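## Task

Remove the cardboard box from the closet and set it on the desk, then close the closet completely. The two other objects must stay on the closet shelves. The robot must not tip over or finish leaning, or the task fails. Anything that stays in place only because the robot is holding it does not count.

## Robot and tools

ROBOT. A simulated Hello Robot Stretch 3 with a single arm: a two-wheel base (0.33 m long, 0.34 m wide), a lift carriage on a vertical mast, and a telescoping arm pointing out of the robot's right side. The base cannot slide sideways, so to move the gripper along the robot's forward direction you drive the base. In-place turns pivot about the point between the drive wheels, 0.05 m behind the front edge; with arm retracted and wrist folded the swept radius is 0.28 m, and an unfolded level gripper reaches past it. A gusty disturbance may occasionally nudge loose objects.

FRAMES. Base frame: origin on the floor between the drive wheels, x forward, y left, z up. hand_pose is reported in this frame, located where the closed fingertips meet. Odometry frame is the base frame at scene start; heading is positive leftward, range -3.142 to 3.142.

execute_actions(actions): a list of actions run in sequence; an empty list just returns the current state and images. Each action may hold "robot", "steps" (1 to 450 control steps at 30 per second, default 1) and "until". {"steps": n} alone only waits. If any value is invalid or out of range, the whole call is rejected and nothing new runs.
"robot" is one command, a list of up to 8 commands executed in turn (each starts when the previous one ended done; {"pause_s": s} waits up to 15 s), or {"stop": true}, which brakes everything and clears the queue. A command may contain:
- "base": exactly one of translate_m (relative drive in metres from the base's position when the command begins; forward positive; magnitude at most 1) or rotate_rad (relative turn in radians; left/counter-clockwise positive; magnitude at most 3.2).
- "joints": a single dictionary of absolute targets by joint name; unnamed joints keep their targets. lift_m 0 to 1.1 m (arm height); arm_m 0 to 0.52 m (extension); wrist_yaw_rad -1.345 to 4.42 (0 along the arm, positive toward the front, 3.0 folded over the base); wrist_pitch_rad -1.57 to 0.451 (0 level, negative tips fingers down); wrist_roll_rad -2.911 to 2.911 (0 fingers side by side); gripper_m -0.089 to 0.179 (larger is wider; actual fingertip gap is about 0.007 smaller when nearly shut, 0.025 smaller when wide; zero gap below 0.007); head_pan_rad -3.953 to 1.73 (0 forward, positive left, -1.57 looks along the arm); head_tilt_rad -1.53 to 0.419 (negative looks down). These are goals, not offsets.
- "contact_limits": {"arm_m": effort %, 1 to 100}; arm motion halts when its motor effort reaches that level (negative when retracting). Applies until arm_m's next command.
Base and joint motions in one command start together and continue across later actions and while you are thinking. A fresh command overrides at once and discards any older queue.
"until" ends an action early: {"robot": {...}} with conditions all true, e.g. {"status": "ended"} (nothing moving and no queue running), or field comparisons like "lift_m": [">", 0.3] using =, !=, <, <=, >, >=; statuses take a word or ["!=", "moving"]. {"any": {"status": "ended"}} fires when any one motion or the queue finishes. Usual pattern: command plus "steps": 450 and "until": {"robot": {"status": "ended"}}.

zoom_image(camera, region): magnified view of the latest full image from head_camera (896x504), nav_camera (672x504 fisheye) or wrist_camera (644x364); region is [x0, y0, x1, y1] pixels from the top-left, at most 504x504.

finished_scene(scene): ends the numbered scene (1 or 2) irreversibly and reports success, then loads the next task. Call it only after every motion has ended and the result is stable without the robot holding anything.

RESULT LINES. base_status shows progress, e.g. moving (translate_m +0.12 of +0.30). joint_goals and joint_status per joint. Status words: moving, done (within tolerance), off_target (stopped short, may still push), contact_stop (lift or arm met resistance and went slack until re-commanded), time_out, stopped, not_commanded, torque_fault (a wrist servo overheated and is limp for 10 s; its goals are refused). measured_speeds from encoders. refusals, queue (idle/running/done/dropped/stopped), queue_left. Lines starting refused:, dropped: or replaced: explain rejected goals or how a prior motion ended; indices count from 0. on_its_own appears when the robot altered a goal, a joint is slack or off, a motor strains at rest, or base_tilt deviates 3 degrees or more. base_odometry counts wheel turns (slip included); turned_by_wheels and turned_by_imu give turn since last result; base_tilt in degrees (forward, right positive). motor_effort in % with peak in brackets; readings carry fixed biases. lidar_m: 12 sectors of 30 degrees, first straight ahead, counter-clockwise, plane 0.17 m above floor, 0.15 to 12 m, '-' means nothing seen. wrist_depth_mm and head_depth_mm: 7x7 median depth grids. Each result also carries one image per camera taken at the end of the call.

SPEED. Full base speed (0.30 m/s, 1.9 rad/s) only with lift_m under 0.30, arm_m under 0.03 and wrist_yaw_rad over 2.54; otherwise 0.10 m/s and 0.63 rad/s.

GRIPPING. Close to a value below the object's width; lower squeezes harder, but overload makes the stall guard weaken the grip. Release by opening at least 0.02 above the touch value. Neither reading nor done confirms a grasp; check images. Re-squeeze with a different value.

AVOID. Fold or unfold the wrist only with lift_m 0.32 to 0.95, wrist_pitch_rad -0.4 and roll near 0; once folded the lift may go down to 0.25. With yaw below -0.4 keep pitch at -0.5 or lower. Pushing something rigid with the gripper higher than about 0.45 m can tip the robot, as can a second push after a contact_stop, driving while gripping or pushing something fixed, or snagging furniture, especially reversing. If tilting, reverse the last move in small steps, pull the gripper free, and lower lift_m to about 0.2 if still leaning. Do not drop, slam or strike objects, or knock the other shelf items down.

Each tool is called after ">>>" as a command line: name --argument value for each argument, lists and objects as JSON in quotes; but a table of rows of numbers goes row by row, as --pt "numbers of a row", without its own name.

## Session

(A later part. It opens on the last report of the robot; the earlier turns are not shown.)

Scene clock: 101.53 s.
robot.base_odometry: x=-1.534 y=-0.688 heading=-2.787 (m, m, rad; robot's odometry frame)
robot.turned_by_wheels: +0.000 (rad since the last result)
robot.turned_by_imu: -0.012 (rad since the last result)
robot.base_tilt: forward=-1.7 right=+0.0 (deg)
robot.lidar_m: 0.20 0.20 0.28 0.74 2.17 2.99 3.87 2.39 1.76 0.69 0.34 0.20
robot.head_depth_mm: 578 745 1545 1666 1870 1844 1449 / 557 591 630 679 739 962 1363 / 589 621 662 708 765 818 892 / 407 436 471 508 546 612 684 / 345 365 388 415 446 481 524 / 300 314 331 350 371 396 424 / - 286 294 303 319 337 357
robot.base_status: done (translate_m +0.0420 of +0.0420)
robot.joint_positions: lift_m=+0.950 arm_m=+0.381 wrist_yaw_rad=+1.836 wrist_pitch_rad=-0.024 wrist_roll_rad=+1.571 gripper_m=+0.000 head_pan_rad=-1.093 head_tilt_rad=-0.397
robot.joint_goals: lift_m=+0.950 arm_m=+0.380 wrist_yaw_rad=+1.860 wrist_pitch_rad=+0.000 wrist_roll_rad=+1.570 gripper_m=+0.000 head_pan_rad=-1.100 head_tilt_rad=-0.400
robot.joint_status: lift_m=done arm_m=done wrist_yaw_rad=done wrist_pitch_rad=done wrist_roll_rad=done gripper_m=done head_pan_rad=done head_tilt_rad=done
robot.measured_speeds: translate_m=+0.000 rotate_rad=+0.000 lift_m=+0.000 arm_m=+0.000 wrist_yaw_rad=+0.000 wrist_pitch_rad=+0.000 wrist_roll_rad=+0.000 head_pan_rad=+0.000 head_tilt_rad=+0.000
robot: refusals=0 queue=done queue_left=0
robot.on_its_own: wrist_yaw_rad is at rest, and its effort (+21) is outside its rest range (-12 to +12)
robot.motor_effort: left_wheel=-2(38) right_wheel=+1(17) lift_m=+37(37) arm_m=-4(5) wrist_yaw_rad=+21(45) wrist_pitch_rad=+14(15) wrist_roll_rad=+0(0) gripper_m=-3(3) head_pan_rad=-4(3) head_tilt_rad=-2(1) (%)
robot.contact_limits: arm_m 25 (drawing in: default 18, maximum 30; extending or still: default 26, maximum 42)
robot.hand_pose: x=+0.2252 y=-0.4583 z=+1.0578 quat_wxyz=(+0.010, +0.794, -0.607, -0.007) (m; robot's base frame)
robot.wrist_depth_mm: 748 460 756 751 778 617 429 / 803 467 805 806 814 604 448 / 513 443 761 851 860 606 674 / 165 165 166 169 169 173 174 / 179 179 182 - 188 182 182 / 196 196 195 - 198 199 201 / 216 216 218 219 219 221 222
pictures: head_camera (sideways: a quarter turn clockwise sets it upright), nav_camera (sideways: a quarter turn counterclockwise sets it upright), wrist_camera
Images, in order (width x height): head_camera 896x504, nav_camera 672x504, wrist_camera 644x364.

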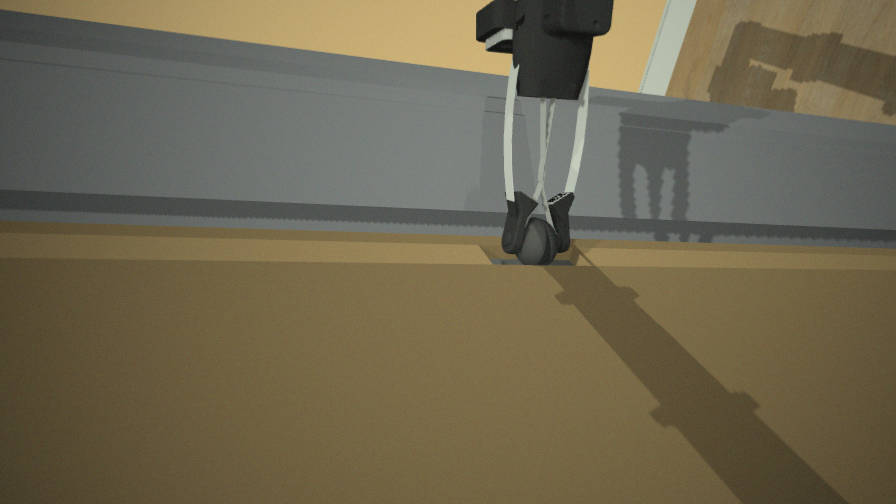

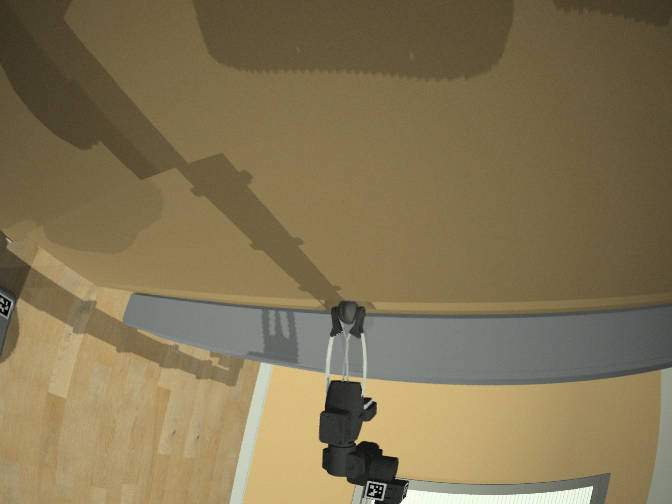

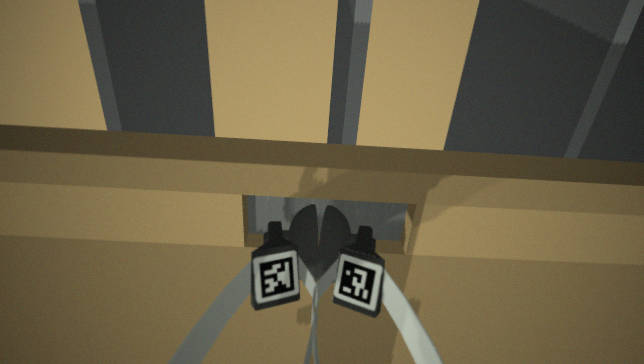

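Working. Continue.

>>> execute_actions --actions '[{"robot":[{"joints":{"arm_m":0.03},"contact_limits":{"arm_m":25}},{"base":{"translate_m":-0.4},"joints":{"head_pan_rad":-0.5,"head_tilt_rad":-0.5}}],"steps":450,"until":{"robot":{"status":"ended"}}}]'

Scene clock: 110.83 s.
robot.base_odometry: x=-1.159 y=-0.549 heading=-2.787 (m, m, rad; robot's odometry frame)
robot.turned_by_wheels: +0.000 (rad since the last result)
robot.turned_by_imu: -0.005 (rad since the last result)
robot.base_tilt: forward=-1.7 right=+0.0 (deg)
robot.lidar_m: 0.60 0.62 0.81 2.08 2.17 3.00 3.00 2.36 1.75 1.69 0.87 0.95
robot.head_depth_mm: 770 789 827 881 984 1152 1310 / 972 1032 1092 1159 1096 1156 1237 / 1113 1200 1236 1328 1440 1556 1344 / 1229 1349 1304 1326 1442 1747 1269 / 1187 1284 1285 1320 1364 1578 1347 / 1126 1224 1141 1312 1278 1170 939 / 766 553 591 640 679 717 786
robot.base_status: done (translate_m -0.4000 of -0.4000)
robot.joint_positions: lift_m=+0.950 arm_m=+0.030 wrist_yaw_rad=+1.803 wrist_pitch_rad=-0.025 wrist_roll_rad=+1.571 gripper_m=+0.000 head_pan_rad=-0.507 head_tilt_rad=-0.494
robot.joint_goals: lift_m=+0.950 arm_m=+0.030 wrist_yaw_rad=+1.806 wrist_pitch_rad=+0.000 wrist_roll_rad=+1.570 gripper_m=+0.000 head_pan_rad=-0.500 head_tilt_rad=-0.500
robot.joint_status: lift_m=done arm_m=done wrist_yaw_rad=done wrist_pitch_rad=done wrist_roll_rad=done gripper_m=done head_pan_rad=done head_tilt_rad=done
robot.measured_speeds: translate_m=+0.000 rotate_rad=+0.000 lift_m=+0.000 arm_m=+0.000 wrist_yaw_rad=+0.000 wrist_pitch_rad=+0.000 wrist_roll_rad=+0.000 head_pan_rad=+0.000 head_tilt_rad=+0.000
robot: refusals=0 queue=done queue_left=0
robot.on_its_own: wrist_yaw_rad is held at +1.806, not at your +1.860, by its stall guard, which is not easing now
robot.motor_effort: left_wheel=+2(17) right_wheel=-1(18) lift_m=+36(37) arm_m=-3(5) wrist_yaw_rad=+2(41) wrist_pitch_rad=+14(16) wrist_roll_rad=+0(0) gripper_m=-3(2) head_pan_rad=+4(39) head_tilt_rad=-3(16) (%)
robot.contact_limits: arm_m 25 (drawing in: default 18, maximum 30; extending or still: default 26, maximum 42)
robot.hand_pose: x=+0.2273 y=-0.1163 z=+1.0576 quat_wxyz=(+0.010, +0.784, -0.620, -0.008) (m; robot's base frame)
robot.wrist_depth_mm: - - - - - - 869 / 537 537 549 563 555 949 910 / 524 527 544 543 545 568 565 / 562 565 566 564 565 577 570 / 606 611 617 - 614 618 619 / 656 662 657 - 665 664 669 / 715 714 717 734 728 733 734
pictures: head_camera (sideways: a quarter turn clockwise sets it upright), nav_camera (sideways: a quarter turn counterclockwise sets it upright), wrist_camera
Images, in order (width x height): head_camera 896x504, nav_camera 672x504, wrist_camera 644x364.

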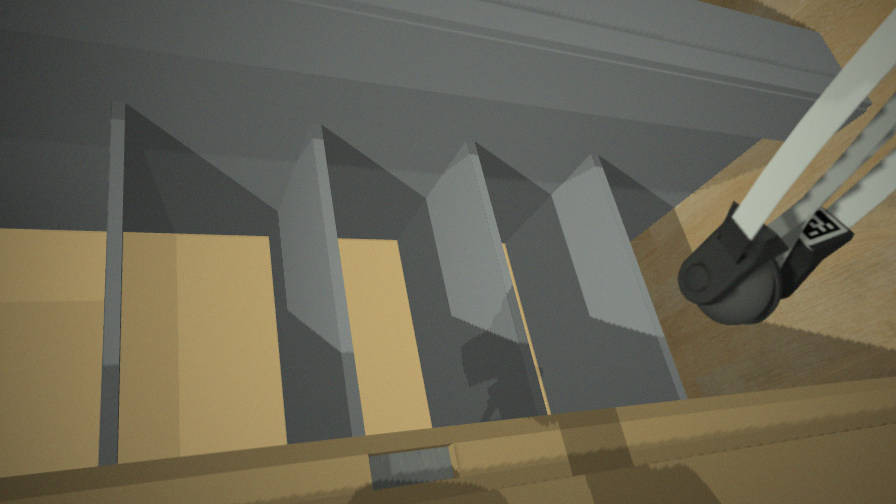

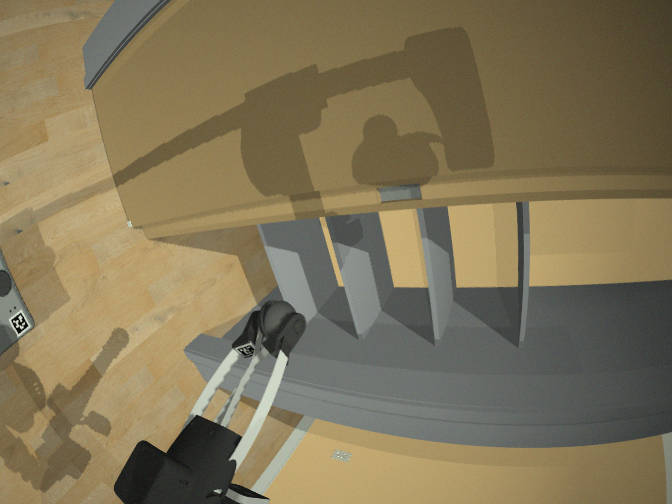

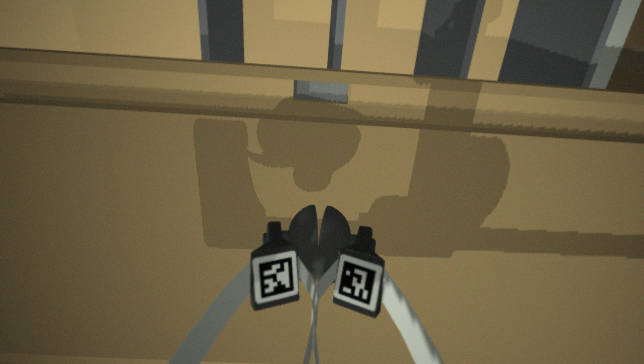

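>>> execute_actions --actions '[{"robot":[{"base":{"rotate_rad":0.4},"joints":{"wrist_yaw_rad":1.3,"arm_m":0.0,"head_pan_rad":-1.1,"head_tilt_rad":-0.4}},{"base":{"translate_m":0.29}},{"base":{"rotate_rad":-0.4}},{"base":{"translate_m":0.08}}],"steps":450,"until":{"robot":{"status":"ended"}}}]'

Scene clock: 121.03 s.
robot.base_odometry: x=-1.445 y=-0.776 heading=-2.787 (m, m, rad; robot's odometry frame)
robot.turned_by_wheels: +0.000 (rad since the last result)
robot.turned_by_imu: +0.000 (rad since the last result)
robot.base_tilt: forward=-1.6 right=+0.0 (deg)
robot.lidar_m: 0.25 0.26 0.36 1.97 2.05 2.83 3.82 2.55 1.87 0.83 0.81 0.26
robot.head_depth_mm: 1486 1590 1704 1817 1931 1817 1438 / 658 704 762 840 1080 1681 - / 694 735 786 836 902 981 1076 / 819 872 936 1008 1091 1184 1269 / 863 926 997 1072 1154 1263 - / 912 975 1064 1144 1071 1268 1338 / 976 1047 1123 892 1013 633 441
robot.base_status: done (translate_m +0.0800 of +0.0800)
robot.joint_positions: lift_m=+0.950 arm_m=+0.001 wrist_yaw_rad=+1.301 wrist_pitch_rad=-0.025 wrist_roll_rad=+1.571 gripper_m=+0.000 head_pan_rad=-1.093 head_tilt_rad=-0.408
robot.joint_goals: lift_m=+0.950 arm_m=+0.000 wrist_yaw_rad=+1.300 wrist_pitch_rad=+0.000 wrist_roll_rad=+1.570 gripper_m=+0.000 head_pan_rad=-1.100 head_tilt_rad=-0.400
robot.joint_status: lift_m=done arm_m=done wrist_yaw_rad=done wrist_pitch_rad=done wrist_roll_rad=done gripper_m=done head_pan_rad=done head_tilt_rad=done
robot.measured_speeds: translate_m=+0.000 rotate_rad=+0.000 lift_m=+0.000 arm_m=+0.000 wrist_yaw_rad=+0.000 wrist_pitch_rad=+0.000 wrist_roll_rad=+0.000 head_pan_rad=+0.000 head_tilt_rad=+0.000
robot: refusals=0 queue=done queue_left=0
robot.motor_effort: left_wheel=+3(11) right_wheel=-1(4) lift_m=+37(37) arm_m=-2(4) wrist_yaw_rad=+0(1) wrist_pitch_rad=+14(15) wrist_roll_rad=-1(0) gripper_m=-3(3) head_pan_rad=-4(42) head_tilt_rad=+5(18) (%)
robot.hand_pose: x=+0.2250 y=-0.2143 z=+1.0576 quat_wxyz=(+0.008, +0.605, -0.796, -0.010) (m; robot's base frame)
robot.wrist_depth_mm: 936 938 945 980 983 677 789 / 930 932 959 975 969 659 773 / 912 559 884 951 977 654 775 / 232 236 237 253 243 247 249 / 231 231 235 - 241 244 247 / 184 185 188 - 193 195 198 / 182 184 186 189 191 193 195
pictures: head_camera (sideways: a quarter turn clockwise sets it upright), nav_camera (sideways: a quarter turn counterclockwise sets it upright), wrist_camera
Images, in order (width x height): head_camera 896x504, nav_camera 672x504, wrist_camera 644x364.

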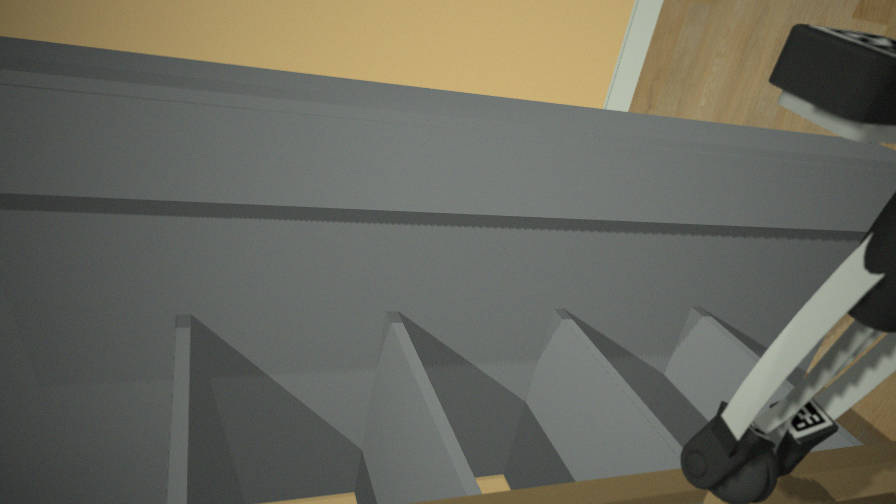

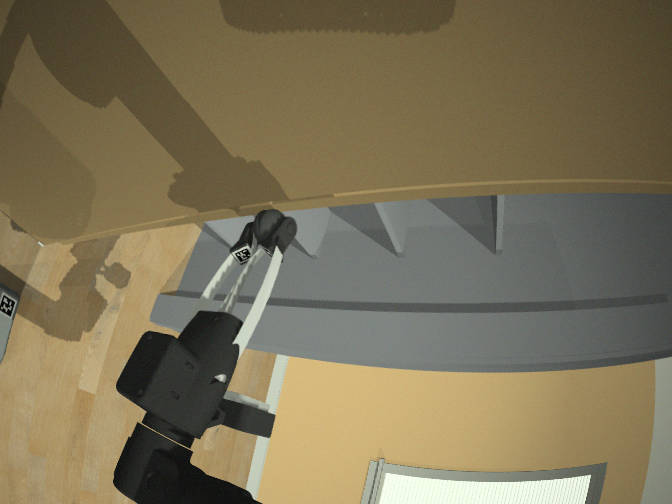

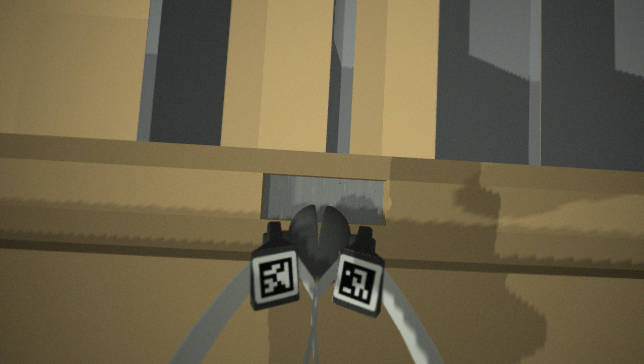

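>>> execute_actions --actions '[{"robot":[{"joints":{"arm_m":0.01}},{"base":{"translate_m":0.057}},{"joints":{"arm_m":0.52},"contact_limits":{"arm_m":20}}],"steps":450,"until":{"robot":{"status":"ended"}}}]'

Scene clock: 129.23 s.
robot.base_odometry: x=-1.499 y=-0.795 heading=-2.787 (m, m, rad; robot's odometry frame)
robot.turned_by_wheels: +0.000 (rad since the last result)
robot.turned_by_imu: -0.018 (rad since the last result)
robot.base_tilt: forward=-1.7 right=+0.0 (deg)
robot.lidar_m: 0.20 0.20 0.28 1.97 2.04 2.79 3.86 2.59 1.88 0.80 0.35 0.20
robot.head_depth_mm: 649 814 1657 1784 1919 1810 1432 / 652 695 737 796 872 970 1357 / 777 819 865 843 905 973 1060 / 813 872 928 995 1081 1181 1296 / 852 913 984 1063 1121 1217 1359 / 907 966 1046 988 1023 1107 1003 / 933 973 297 313 336 369 295
robot.base_status: done (translate_m +0.0570 of +0.0570)
robot.joint_positions: lift_m=+0.950 arm_m=+0.520 wrist_yaw_rad=+1.300 wrist_pitch_rad=-0.024 wrist_roll_rad=+1.571 gripper_m=+0.000 head_pan_rad=-1.093 head_tilt_rad=-0.406
robot.joint_goals: lift_m=+0.950 arm_m=+0.520 wrist_yaw_rad=+1.300 wrist_pitch_rad=+0.000 wrist_roll_rad=+1.570 gripper_m=+0.000 head_pan_rad=-1.100 head_tilt_rad=-0.400
robot.joint_status: lift_m=done arm_m=done wrist_yaw_rad=done wrist_pitch_rad=done wrist_roll_rad=done gripper_m=done head_pan_rad=done head_tilt_rad=done
robot.measured_speeds: translate_m=+0.000 rotate_rad=+0.000 lift_m=+0.000 arm_m=+0.000 wrist_yaw_rad=+0.000 wrist_pitch_rad=+0.000 wrist_roll_rad=+0.000 head_pan_rad=+0.000 head_tilt_rad=+0.000
robot: refusals=0 queue=done queue_left=0
robot.motor_effort: left_wheel=+2(12) right_wheel=-1(16) lift_m=+37(36) arm_m=+4(6) wrist_yaw_rad=+0(41) wrist_pitch_rad=+14(16) wrist_roll_rad=-1(0) gripper_m=-3(3) head_pan_rad=-4(4) head_tilt_rad=+3(5) (%)
robot.contact_limits: arm_m 20 (drawing in: default 18, maximum 30; extending or still: default 26, maximum 42)
robot.hand_pose: x=+0.2249 y=-0.7330 z=+1.0578 quat_wxyz=(+0.008, +0.605, -0.796, -0.010) (m; robot's base frame)
robot.wrist_depth_mm: 115 116 117 119 121 122 124 / 113 114 116 117 119 120 122 / 126 126 122 116 118 119 121 / 860 521 811 493 227 198 176 / 854 536 872 - 908 577 718 / 844 547 856 - 877 581 723 / 841 514 845 856 846 563 706
pictures: head_camera (sideways: a quarter turn clockwise sets it upright), nav_camera (sideways: a quarter turn counterclockwise sets it upright), wrist_camera
Images, in order (width x height): head_camera 896x504, nav_camera 672x504, wrist_camera 644x364.

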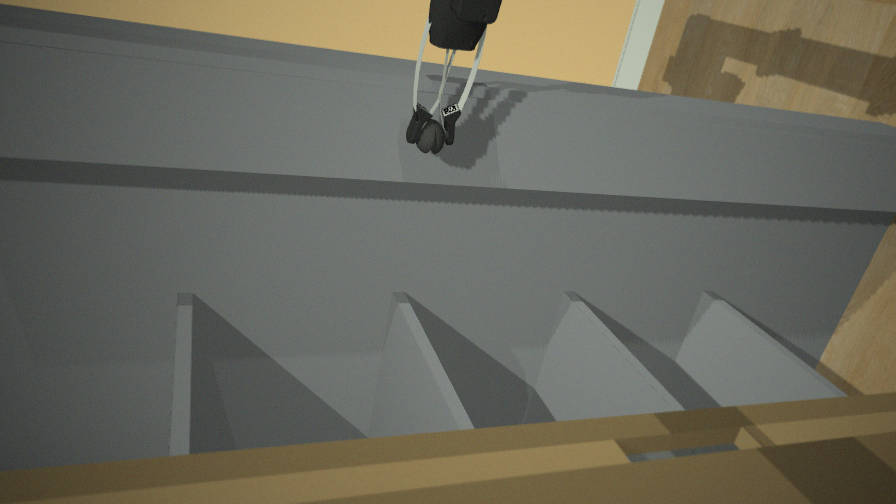

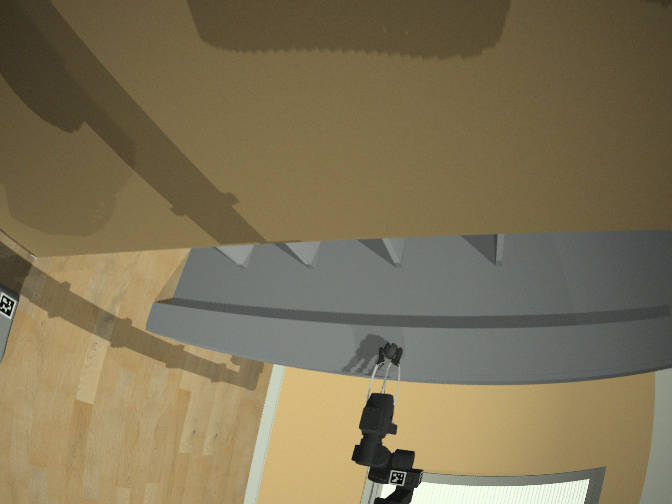

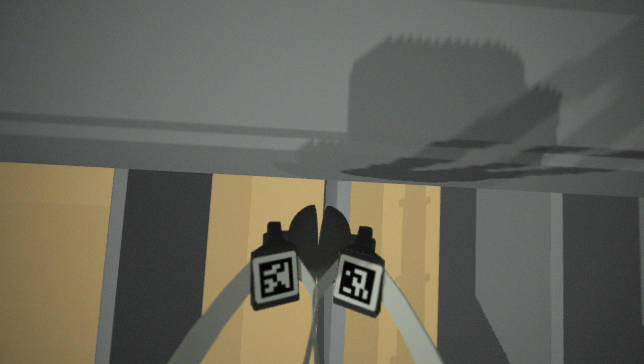

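>>> execute_actions --actions '[{"robot":[{"base":{"translate_m":-0.05}},{"base":{"rotate_rad":0.1},"joints":{"arm_m":0.08,"wrist_yaw_rad":1.2}}],"steps":450,"until":{"robot":{"status":"ended"}}}]'

Scene clock: 136.50 s.
robot.base_odometry: x=-1.452 y=-0.778 heading=-2.687 (m, m, rad; robot's odometry frame)
robot.turned_by_wheels: +0.100 (rad since the last result)
robot.turned_by_imu: +0.098 (rad since the last result)
robot.base_tilt: forward=-1.6 right=+0.0 (deg)
robot.lidar_m: 0.25 0.26 0.39 1.97 2.10 3.12 3.82 2.36 1.84 0.81 0.38 0.25
robot.head_depth_mm: 646 686 747 938 1889 - - / 683 719 762 812 867 940 - / 811 859 918 985 1049 990 - / 863 917 983 1058 1137 1243 1343 / 920 982 1066 1123 1137 1183 1383 / 987 1058 1135 901 1025 917 482 / 296 308 324 345 360 316 336
robot.base_status: done (rotate_rad +0.0999 of +0.1000)
robot.joint_positions: lift_m=+0.950 arm_m=+0.080 wrist_yaw_rad=+1.201 wrist_pitch_rad=-0.024 wrist_roll_rad=+1.571 gripper_m=+0.000 head_pan_rad=-1.093 head_tilt_rad=-0.406
robot.joint_goals: lift_m=+0.950 arm_m=+0.080 wrist_yaw_rad=+1.200 wrist_pitch_rad=+0.000 wrist_roll_rad=+1.570 gripper_m=+0.000 head_pan_rad=-1.100 head_tilt_rad=-0.400
robot.joint_status: lift_m=done arm_m=done wrist_yaw_rad=done wrist_pitch_rad=done wrist_roll_rad=done gripper_m=done head_pan_rad=done head_tilt_rad=done
robot.measured_speeds: translate_m=+0.000 rotate_rad=+0.000 lift_m=+0.000 arm_m=+0.000 wrist_yaw_rad=+0.000 wrist_pitch_rad=+0.000 wrist_roll_rad=+0.000 head_pan_rad=+0.000 head_tilt_rad=+0.000
robot: refusals=0 queue=done queue_left=0
robot.motor_effort: left_wheel=-3(10) right_wheel=+1(5) lift_m=+37(37) arm_m=-3(1) wrist_yaw_rad=-1(3) wrist_pitch_rad=+14(14) wrist_roll_rad=+0(0) gripper_m=-3(3) head_pan_rad=-4(4) head_tilt_rad=+4(4) (%)
robot.hand_pose: x=+0.2170 y=-0.3176 z=+1.0578 quat_wxyz=(+0.007, +0.565, -0.825, -0.010) (m; robot's base frame)
robot.wrist_depth_mm: 924 938 954 936 983 622 784 / 923 598 938 951 955 610 783 / 904 621 939 917 935 600 775 / 891 581 928 910 948 603 760 / 887 533 894 - 916 585 771 / 206 209 210 - 215 219 221 / 203 205 208 223 215 217 219
pictures: head_camera (sideways: a quarter turn clockwise sets it upright), nav_camera (sideways: a quarter turn counterclockwise sets it upright), wrist_camera
Images, in order (width x height): head_camera 896x504, nav_camera 672x504, wrist_camera 644x364.

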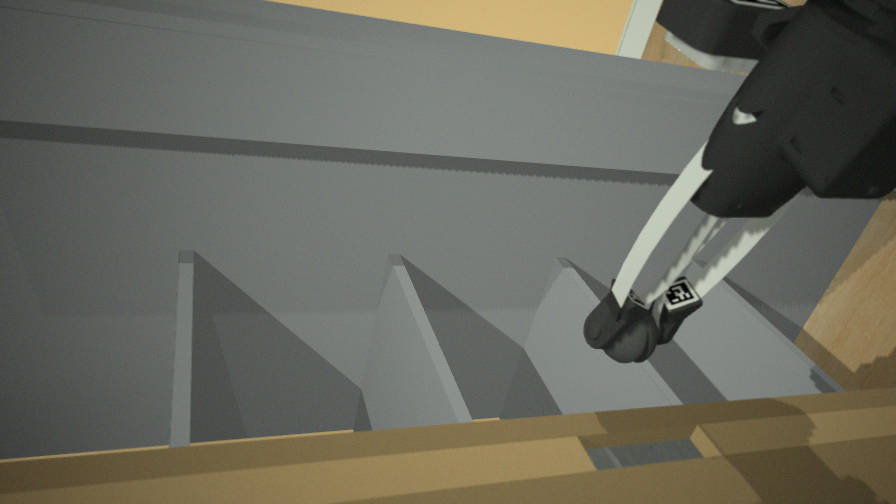

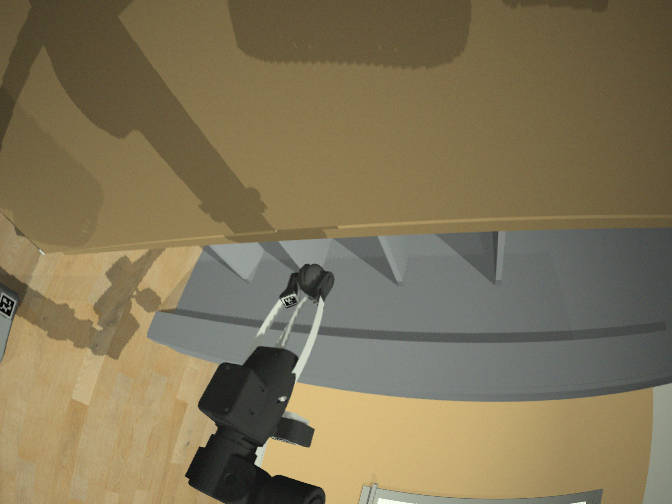

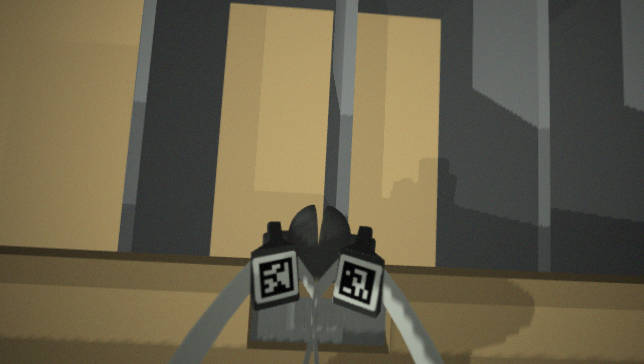

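>>> execute_actions --actions '[{"robot":[{"joints":{"arm_m":0.01}},{"base":{"translate_m":0.03}}],"steps":450,"until":{"robot":{"status":"ended"}}}]'

Scene clock: 140.50 s.
robot.base_odometry: x=-1.479 y=-0.791 heading=-2.687 (m, m, rad; robot's odometry frame)
robot.turned_by_wheels: +0.000 (rad since the last result)
robot.turned_by_imu: -0.001 (rad since the last result)
robot.base_tilt: forward=-1.6 right=-0.1 (deg)
robot.lidar_m: 0.22 0.23 0.34 1.96 2.10 3.13 3.85 2.36 1.85 0.81 0.28 0.22
robot.head_depth_mm: 647 682 726 787 991 1735 - / 766 740 771 819 872 935 1026 / 818 867 926 985 1061 1146 1207 / 863 921 992 1057 1134 1222 - / 921 980 1062 1112 1079 1269 1339 / 971 650 323 343 370 309 410 / - - - - - 286 296
robot.base_status: done (translate_m +0.0300 of +0.0300)
robot.joint_positions: lift_m=+0.950 arm_m=+0.010 wrist_yaw_rad=+1.201 wrist_pitch_rad=-0.024 wrist_roll_rad=+1.571 gripper_m=+0.000 head_pan_rad=-1.093 head_tilt_rad=-0.406
robot.joint_goals: lift_m=+0.950 arm_m=+0.010 wrist_yaw_rad=+1.200 wrist_pitch_rad=+0.000 wrist_roll_rad=+1.570 gripper_m=+0.000 head_pan_rad=-1.100 head_tilt_rad=-0.400
robot.joint_status: lift_m=done arm_m=done wrist_yaw_rad=done wrist_pitch_rad=done wrist_roll_rad=done gripper_m=done head_pan_rad=done head_tilt_rad=done
robot.measured_speeds: translate_m=+0.000 rotate_rad=+0.000 lift_m=+0.000 arm_m=+0.000 wrist_yaw_rad=+0.000 wrist_pitch_rad=+0.000 wrist_roll_rad=+0.000 head_pan_rad=+0.000 head_tilt_rad=+0.000
robot: refusals=0 queue=done queue_left=0
robot.motor_effort: left_wheel=-3(6) right_wheel=+2(4) lift_m=+36(37) arm_m=-3(3) wrist_yaw_rad=-1(1) wrist_pitch_rad=+14(14) wrist_roll_rad=+0(0) gripper_m=-3(3) head_pan_rad=-4(4) head_tilt_rad=+4(4) (%)
robot.hand_pose: x=+0.2170 y=-0.2476 z=+1.0578 quat_wxyz=(+0.007, +0.565, -0.825, -0.010) (m; robot's base frame)
robot.wrist_depth_mm: 904 592 930 932 942 622 753 / 898 602 910 908 924 610 736 / 885 507 865 907 941 601 743 / 188 190 192 201 197 198 202 / 186 188 189 - 194 196 199 / 154 163 179 - 192 194 196 / 138 139 141 142 144 145 147
pictures: head_camera (sideways: a quarter turn clockwise sets it upright), nav_camera (sideways: a quarter turn counterclockwise sets it upright), wrist_camera
Images, in order (width x height): head_camera 896x504, nav_camera 672x504, wrist_camera 644x364.

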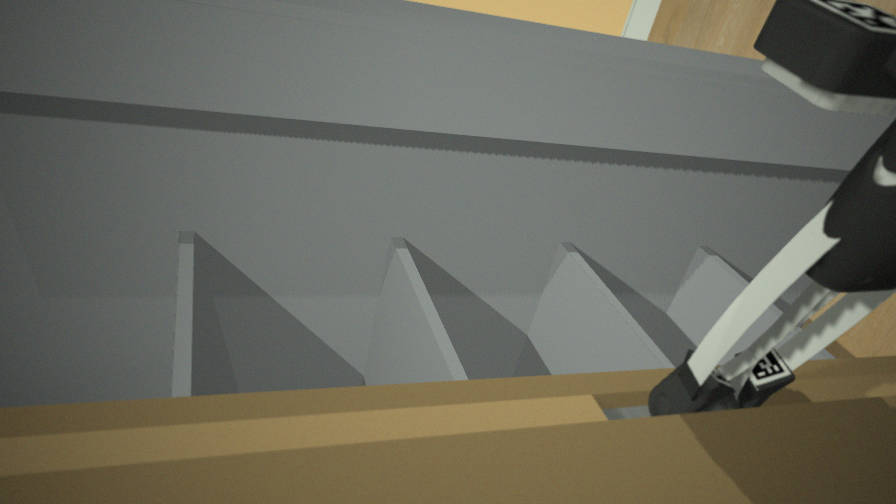

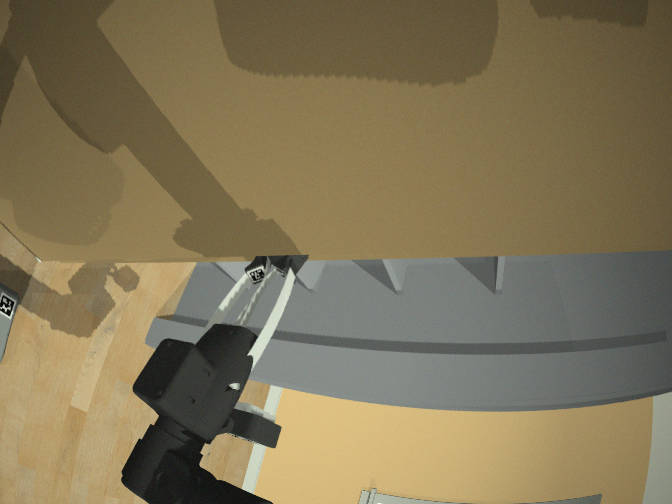

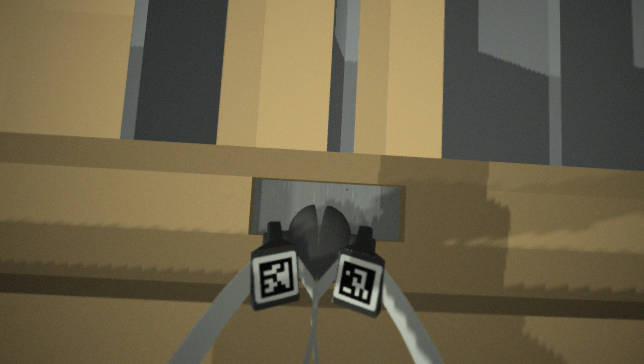

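>>> execute_actions --actions '[{"robot":[{"joints":{"arm_m":0.02}},{"base":{"translate_m":0.025}},{"joints":{"arm_m":0.25},"contact_limits":{"arm_m":20}}],"steps":450,"until":{"robot":{"status":"ended"}}}]'

Scene clock: 145.97 s.
robot.base_odometry: x=-1.501 y=-0.802 heading=-2.688 (m, m, rad; robot's odometry frame)
robot.turned_by_wheels: -0.001 (rad since the last result)
robot.turned_by_imu: -0.050 (rad since the last result)
robot.base_tilt: forward=-1.7 right=-0.1 (deg)
robot.lidar_m: 0.20 0.21 0.30 1.96 2.06 2.94 3.86 2.47 1.87 0.80 0.27 0.21
robot.head_depth_mm: 641 681 735 929 1876 1737 1431 / 677 712 756 803 878 937 1051 / 778 832 892 944 1038 1115 1110 / 385 413 445 483 528 586 655 / 330 351 374 400 431 466 508 / 294 305 322 341 364 390 417 / - - 293 - - - 290
robot.base_status: done (translate_m +0.0249 of +0.0250)
robot.joint_positions: lift_m=+0.950 arm_m=+0.249 wrist_yaw_rad=+1.203 wrist_pitch_rad=-0.028 wrist_roll_rad=+1.571 gripper_m=+0.000 head_pan_rad=-1.093 head_tilt_rad=-0.406
robot.joint_goals: lift_m=+0.950 arm_m=+0.250 wrist_yaw_rad=+1.200 wrist_pitch_rad=+0.000 wrist_roll_rad=+1.570 gripper_m=+0.000 head_pan_rad=-1.100 head_tilt_rad=-0.400
robot.joint_status: lift_m=done arm_m=done wrist_yaw_rad=done wrist_pitch_rad=done wrist_roll_rad=done gripper_m=done head_pan_rad=done head_tilt_rad=done
robot.measured_speeds: translate_m=+0.000 rotate_rad=+0.000 lift_m=+0.000 arm_m=+0.000 wrist_yaw_rad=+0.000 wrist_pitch_rad=+0.000 wrist_roll_rad=+0.000 head_pan_rad=+0.000 head_tilt_rad=+0.000
robot: refusals=0 queue=done queue_left=0
robot.motor_effort: left_wheel=-12(11) right_wheel=+16(17) lift_m=+37(37) arm_m=+6(8) wrist_yaw_rad=-3(42) wrist_pitch_rad=+17(17) wrist_roll_rad=-1(0) gripper_m=-2(3) head_pan_rad=-4(4) head_tilt_rad=+4(4) (%)
robot.contact_limits: arm_m 20 (drawing in: default 18, maximum 30; extending or still: default 26, maximum 42)
robot.hand_pose: x=+0.2170 y=-0.4862 z=+1.0567 quat_wxyz=(+0.009, +0.566, -0.824, -0.012) (m; robot's base frame)
robot.wrist_depth_mm: 713 596 674 651 651 570 616 / 894 558 862 852 869 605 727 / 875 565 913 890 916 597 730 / 174 177 179 182 898 518 692 / 171 173 176 - 182 183 186 / 168 170 172 - 178 180 182 / 164 166 169 171 174 176 178
pictures: head_camera (sideways: a quarter turn clockwise sets it upright), nav_camera (sideways: a quarter turn counterclockwise sets it upright), wrist_camera
Images, in order (width x height): head_camera 896x504, nav_camera 672x504, wrist_camera 644x364.

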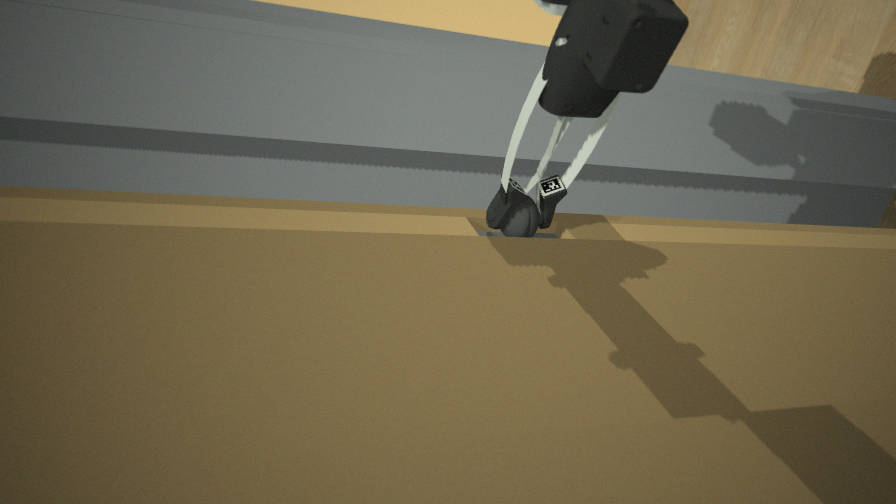

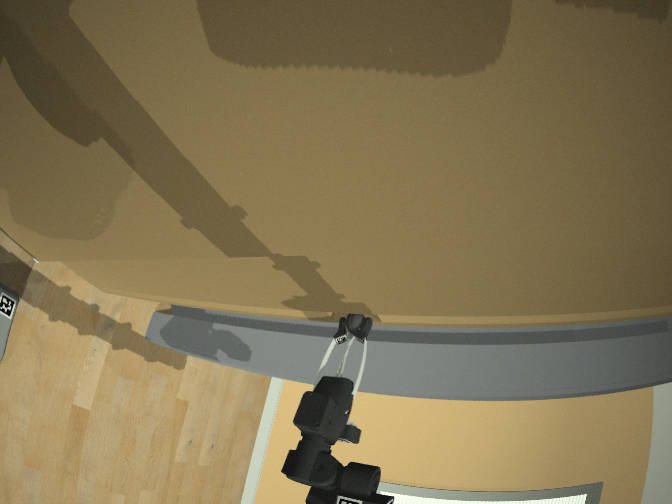

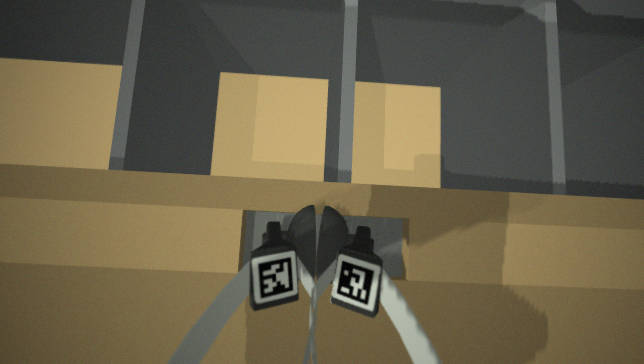

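>>> execute_actions --actions '[{"robot":{"base":{"rotate_rad":0.03},"joints":{"arm_m":0.52},"contact_limits":{"arm_m":14}},"steps":450,"until":{"robot":{"status":"ended"}}}]'

Scene clock: 149.70 s.
robot.base_odometry: x=-1.501 y=-0.802 heading=-2.659 (m, m, rad; robot's odometry frame)
robot.turned_by_wheels: +0.029 (rad since the last result)
robot.turned_by_imu: -0.011 (rad since the last result)
robot.base_tilt: forward=-1.7 right=+0.0 (deg)
robot.lidar_m: 0.21 0.22 0.31 1.97 2.06 2.89 3.38 2.49 1.87 0.80 0.28 0.21
robot.head_depth_mm: 642 686 762 944 1927 1806 1428 / 612 679 737 801 864 955 1071 / 485 530 582 646 729 830 961 / 405 432 468 508 555 614 686 / 344 366 390 417 449 488 531 / 301 317 335 355 378 403 433 / - 288 301 321 - 288 296
robot.base_status: off_target (rotate_rad +0.0288 of +0.0300)
robot.joint_positions: lift_m=+0.950 arm_m=+0.519 wrist_yaw_rad=+1.214 wrist_pitch_rad=-0.026 wrist_roll_rad=+1.571 gripper_m=+0.000 head_pan_rad=-1.093 head_tilt_rad=-0.406
robot.joint_goals: lift_m=+0.950 arm_m=+0.520 wrist_yaw_rad=+1.200 wrist_pitch_rad=+0.000 wrist_roll_rad=+1.570 gripper_m=+0.000 head_pan_rad=-1.100 head_tilt_rad=-0.400
robot.joint_status: lift_m=done arm_m=done wrist_yaw_rad=done wrist_pitch_rad=done wrist_roll_rad=done gripper_m=done head_pan_rad=done head_tilt_rad=done
robot.measured_speeds: translate_m=+0.000 rotate_rad=+0.000 lift_m=+0.000 arm_m=+0.000 wrist_yaw_rad=+0.000 wrist_pitch_rad=+0.000 wrist_roll_rad=+0.000 head_pan_rad=+0.000 head_tilt_rad=+0.000
robot: refusals=0 queue=done queue_left=0
robot.on_its_own: left_wheel is at rest, and its effort (-23) is outside its rest range (-18 to +18); right_wheel is at rest, and its effort (+20) is outside its rest range (-18 to +18)
robot.motor_effort: left_wheel=-23(28) right_wheel=+20(23) lift_m=+37(37) arm_m=+6(14) wrist_yaw_rad=-12(36) wrist_pitch_rad=+16(16) wrist_roll_rad=+0(0) gripper_m=-2(3) head_pan_rad=-4(4) head_tilt_rad=+4(3) (%)
robot.contact_limits: arm_m 14 (drawing in: default 18, maximum 30; extending or still: default 26, maximum 42)
robot.hand_pose: x=+0.2180 y=-0.7536 z=+1.0572 quat_wxyz=(+0.008, +0.570, -0.821, -0.011) (m; robot's base frame)
robot.wrist_depth_mm: 105 106 107 109 110 112 114 / 103 104 105 107 108 110 112 / 114 112 106 105 107 108 109 / 174 176 177 180 165 151 139 / 171 173 176 - 182 183 186 / 168 170 172 - 178 179 182 / 165 167 170 172 174 176 179
pictures: head_camera (sideways: a quarter turn clockwise sets it upright), nav_camera (sideways: a quarter turn counterclockwise sets it upright), wrist_camera
Images, in order (width x height): head_camera 896x504, nav_camera 672x504, wrist_camera 644x364.

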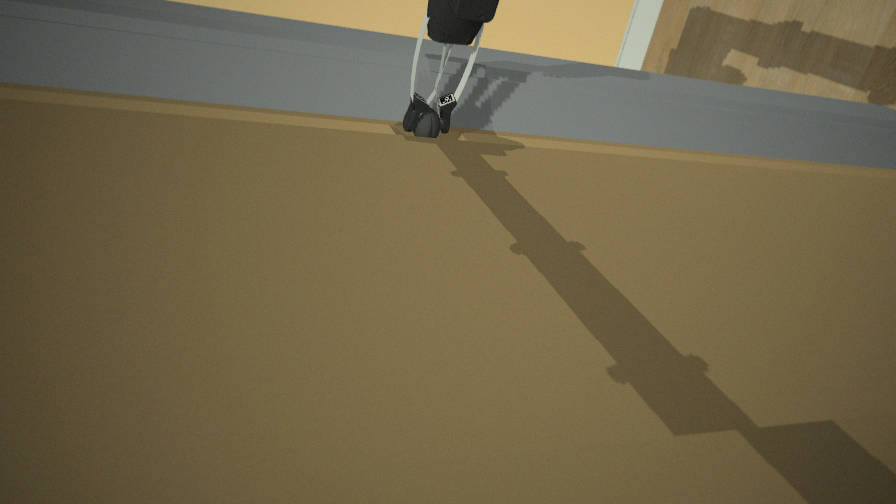

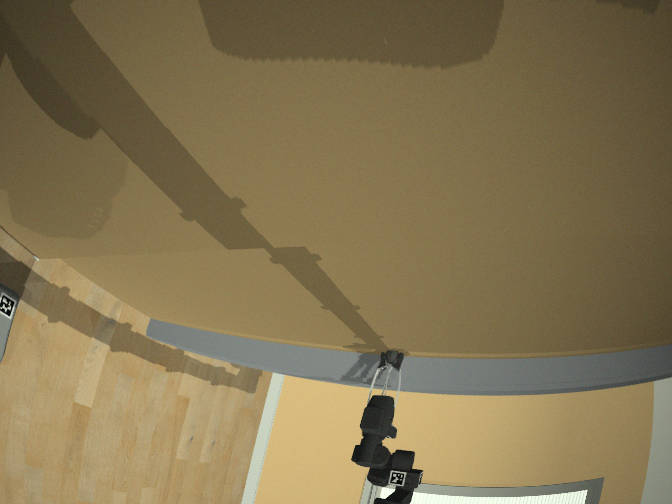

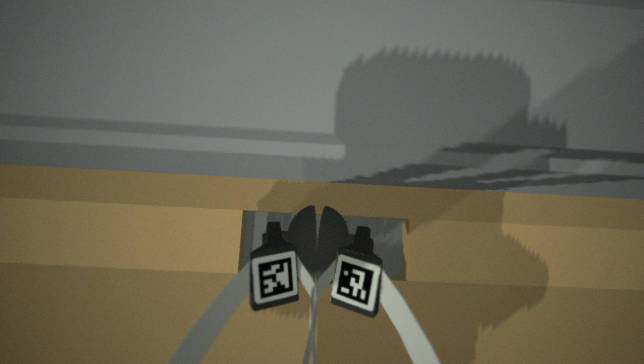

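>>> execute_actions --actions '[{"robot":{"joints":{"wrist_yaw_rad":1.08}},"steps":60,"until":{"robot":{"status":"ended"}}},{"robot":[{"base":{"translate_m":-0.3}},{"base":{"rotate_rad":1.62},"joints":{"arm_m":0.01,"wrist_yaw_rad":1.2}},{"base":{"translate_m":0.61}},{"base":{"rotate_rad":-1.571}},{"base":{"translate_m":0.2}}],"steps":450,"until":{"robot":{"status":"ended"}}},{"steps":450,"until":{"robot":{"status":"ended"}}}]'

Scene clock: 176.23 s.
robot.base_odometry: x=-1.098 y=-1.290 heading=-2.610 (m, m, rad; robot's odometry frame)
robot.turned_by_wheels: +0.049 (rad since the last result)
robot.turned_by_imu: -1.921 (rad since the last result)
robot.base_tilt: forward=-1.6 right=-0.1 (deg)
robot.lidar_m: 1.78 0.40 0.22 0.19 0.19 0.64 0.48 2.00 2.27 3.78 3.44 2.12
robot.head_depth_mm: 3189 3446 3745 3787 2407 1822 1409 / 3377 3535 3828 3755 2417 1808 1518 / 3359 3514 3822 3563 2429 1790 1483 / 3395 3627 3962 3653 2425 1799 1527 / 3491 3709 3977 3683 2383 1793 - / 3549 3740 - 3648 2387 1929 1369 / 3429 3520 3606 3398 2359 1850 1432
robot.base_status: done (translate_m +0.2000 of +0.2000)
robot.joint_positions: lift_m=+0.950 arm_m=+0.010 wrist_yaw_rad=+1.277 wrist_pitch_rad=-0.023 wrist_roll_rad=+1.572 gripper_m=+0.000 head_pan_rad=-1.096 head_tilt_rad=-0.400
robot.joint_goals: lift_m=+0.950 arm_m=+0.010 wrist_yaw_rad=+1.278 wrist_pitch_rad=+0.000 wrist_roll_rad=+1.570 gripper_m=+0.000 head_pan_rad=-1.100 head_tilt_rad=-0.400
robot.joint_status: lift_m=done arm_m=done wrist_yaw_rad=done wrist_pitch_rad=done wrist_roll_rad=done gripper_m=done head_pan_rad=done head_tilt_rad=done
robot.measured_speeds: translate_m=+0.000 rotate_rad=+0.000 lift_m=+0.000 arm_m=+0.000 wrist_yaw_rad=+0.000 wrist_pitch_rad=+0.000 wrist_roll_rad=+0.000 head_pan_rad=+0.000 head_tilt_rad=+0.000
robot: refusals=0 queue=done queue_left=0
robot.on_its_own: wrist_yaw_rad is held at +1.278, not at your +1.200, by its stall guard, which is not easing now
robot.motor_effort: left_wheel=+2(100) right_wheel=-1(65) lift_m=+30(36) arm_m=+1(10) wrist_yaw_rad=+1(100) wrist_pitch_rad=+13(40) wrist_roll_rad=-1(1) gripper_m=-3(5) head_pan_rad=-2(4) head_tilt_rad=+1(4) (%)
robot.hand_pose: x=+0.2233 y=-0.2289 z=+1.0583 quat_wxyz=(+0.007, +0.596, -0.803, -0.010) (m; robot's base frame)
robot.wrist_depth_mm: - - - - - - - / - - - - - - - / - - - - - - - / - - - - - - - / - - - - - - - / - - - - - - - / - - - - - - -
pictures: head_camera (sideways: a quarter turn clockwise sets it upright), nav_camera (sideways: a quarter turn counterclockwise sets it upright), wrist_camera
replaced: robot.wrist_yaw_rad: its motion had ended off_target
Images, in order (width x height): head_camera 896x504, nav_camera 672x504, wrist_camera 644x364.

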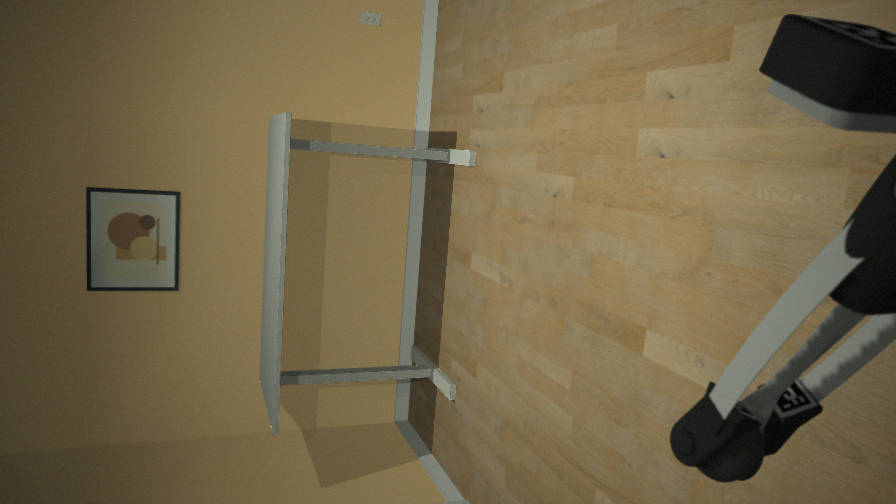

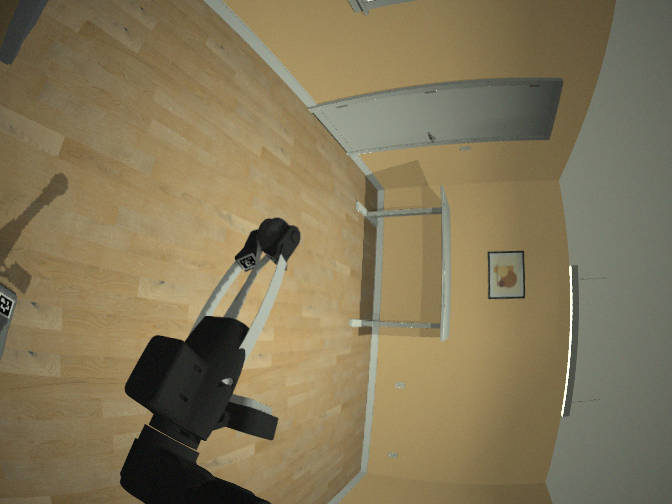

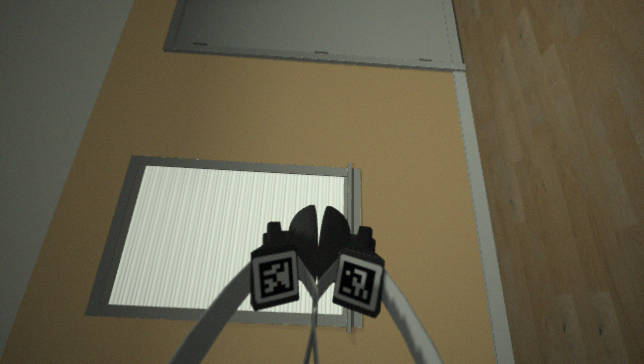

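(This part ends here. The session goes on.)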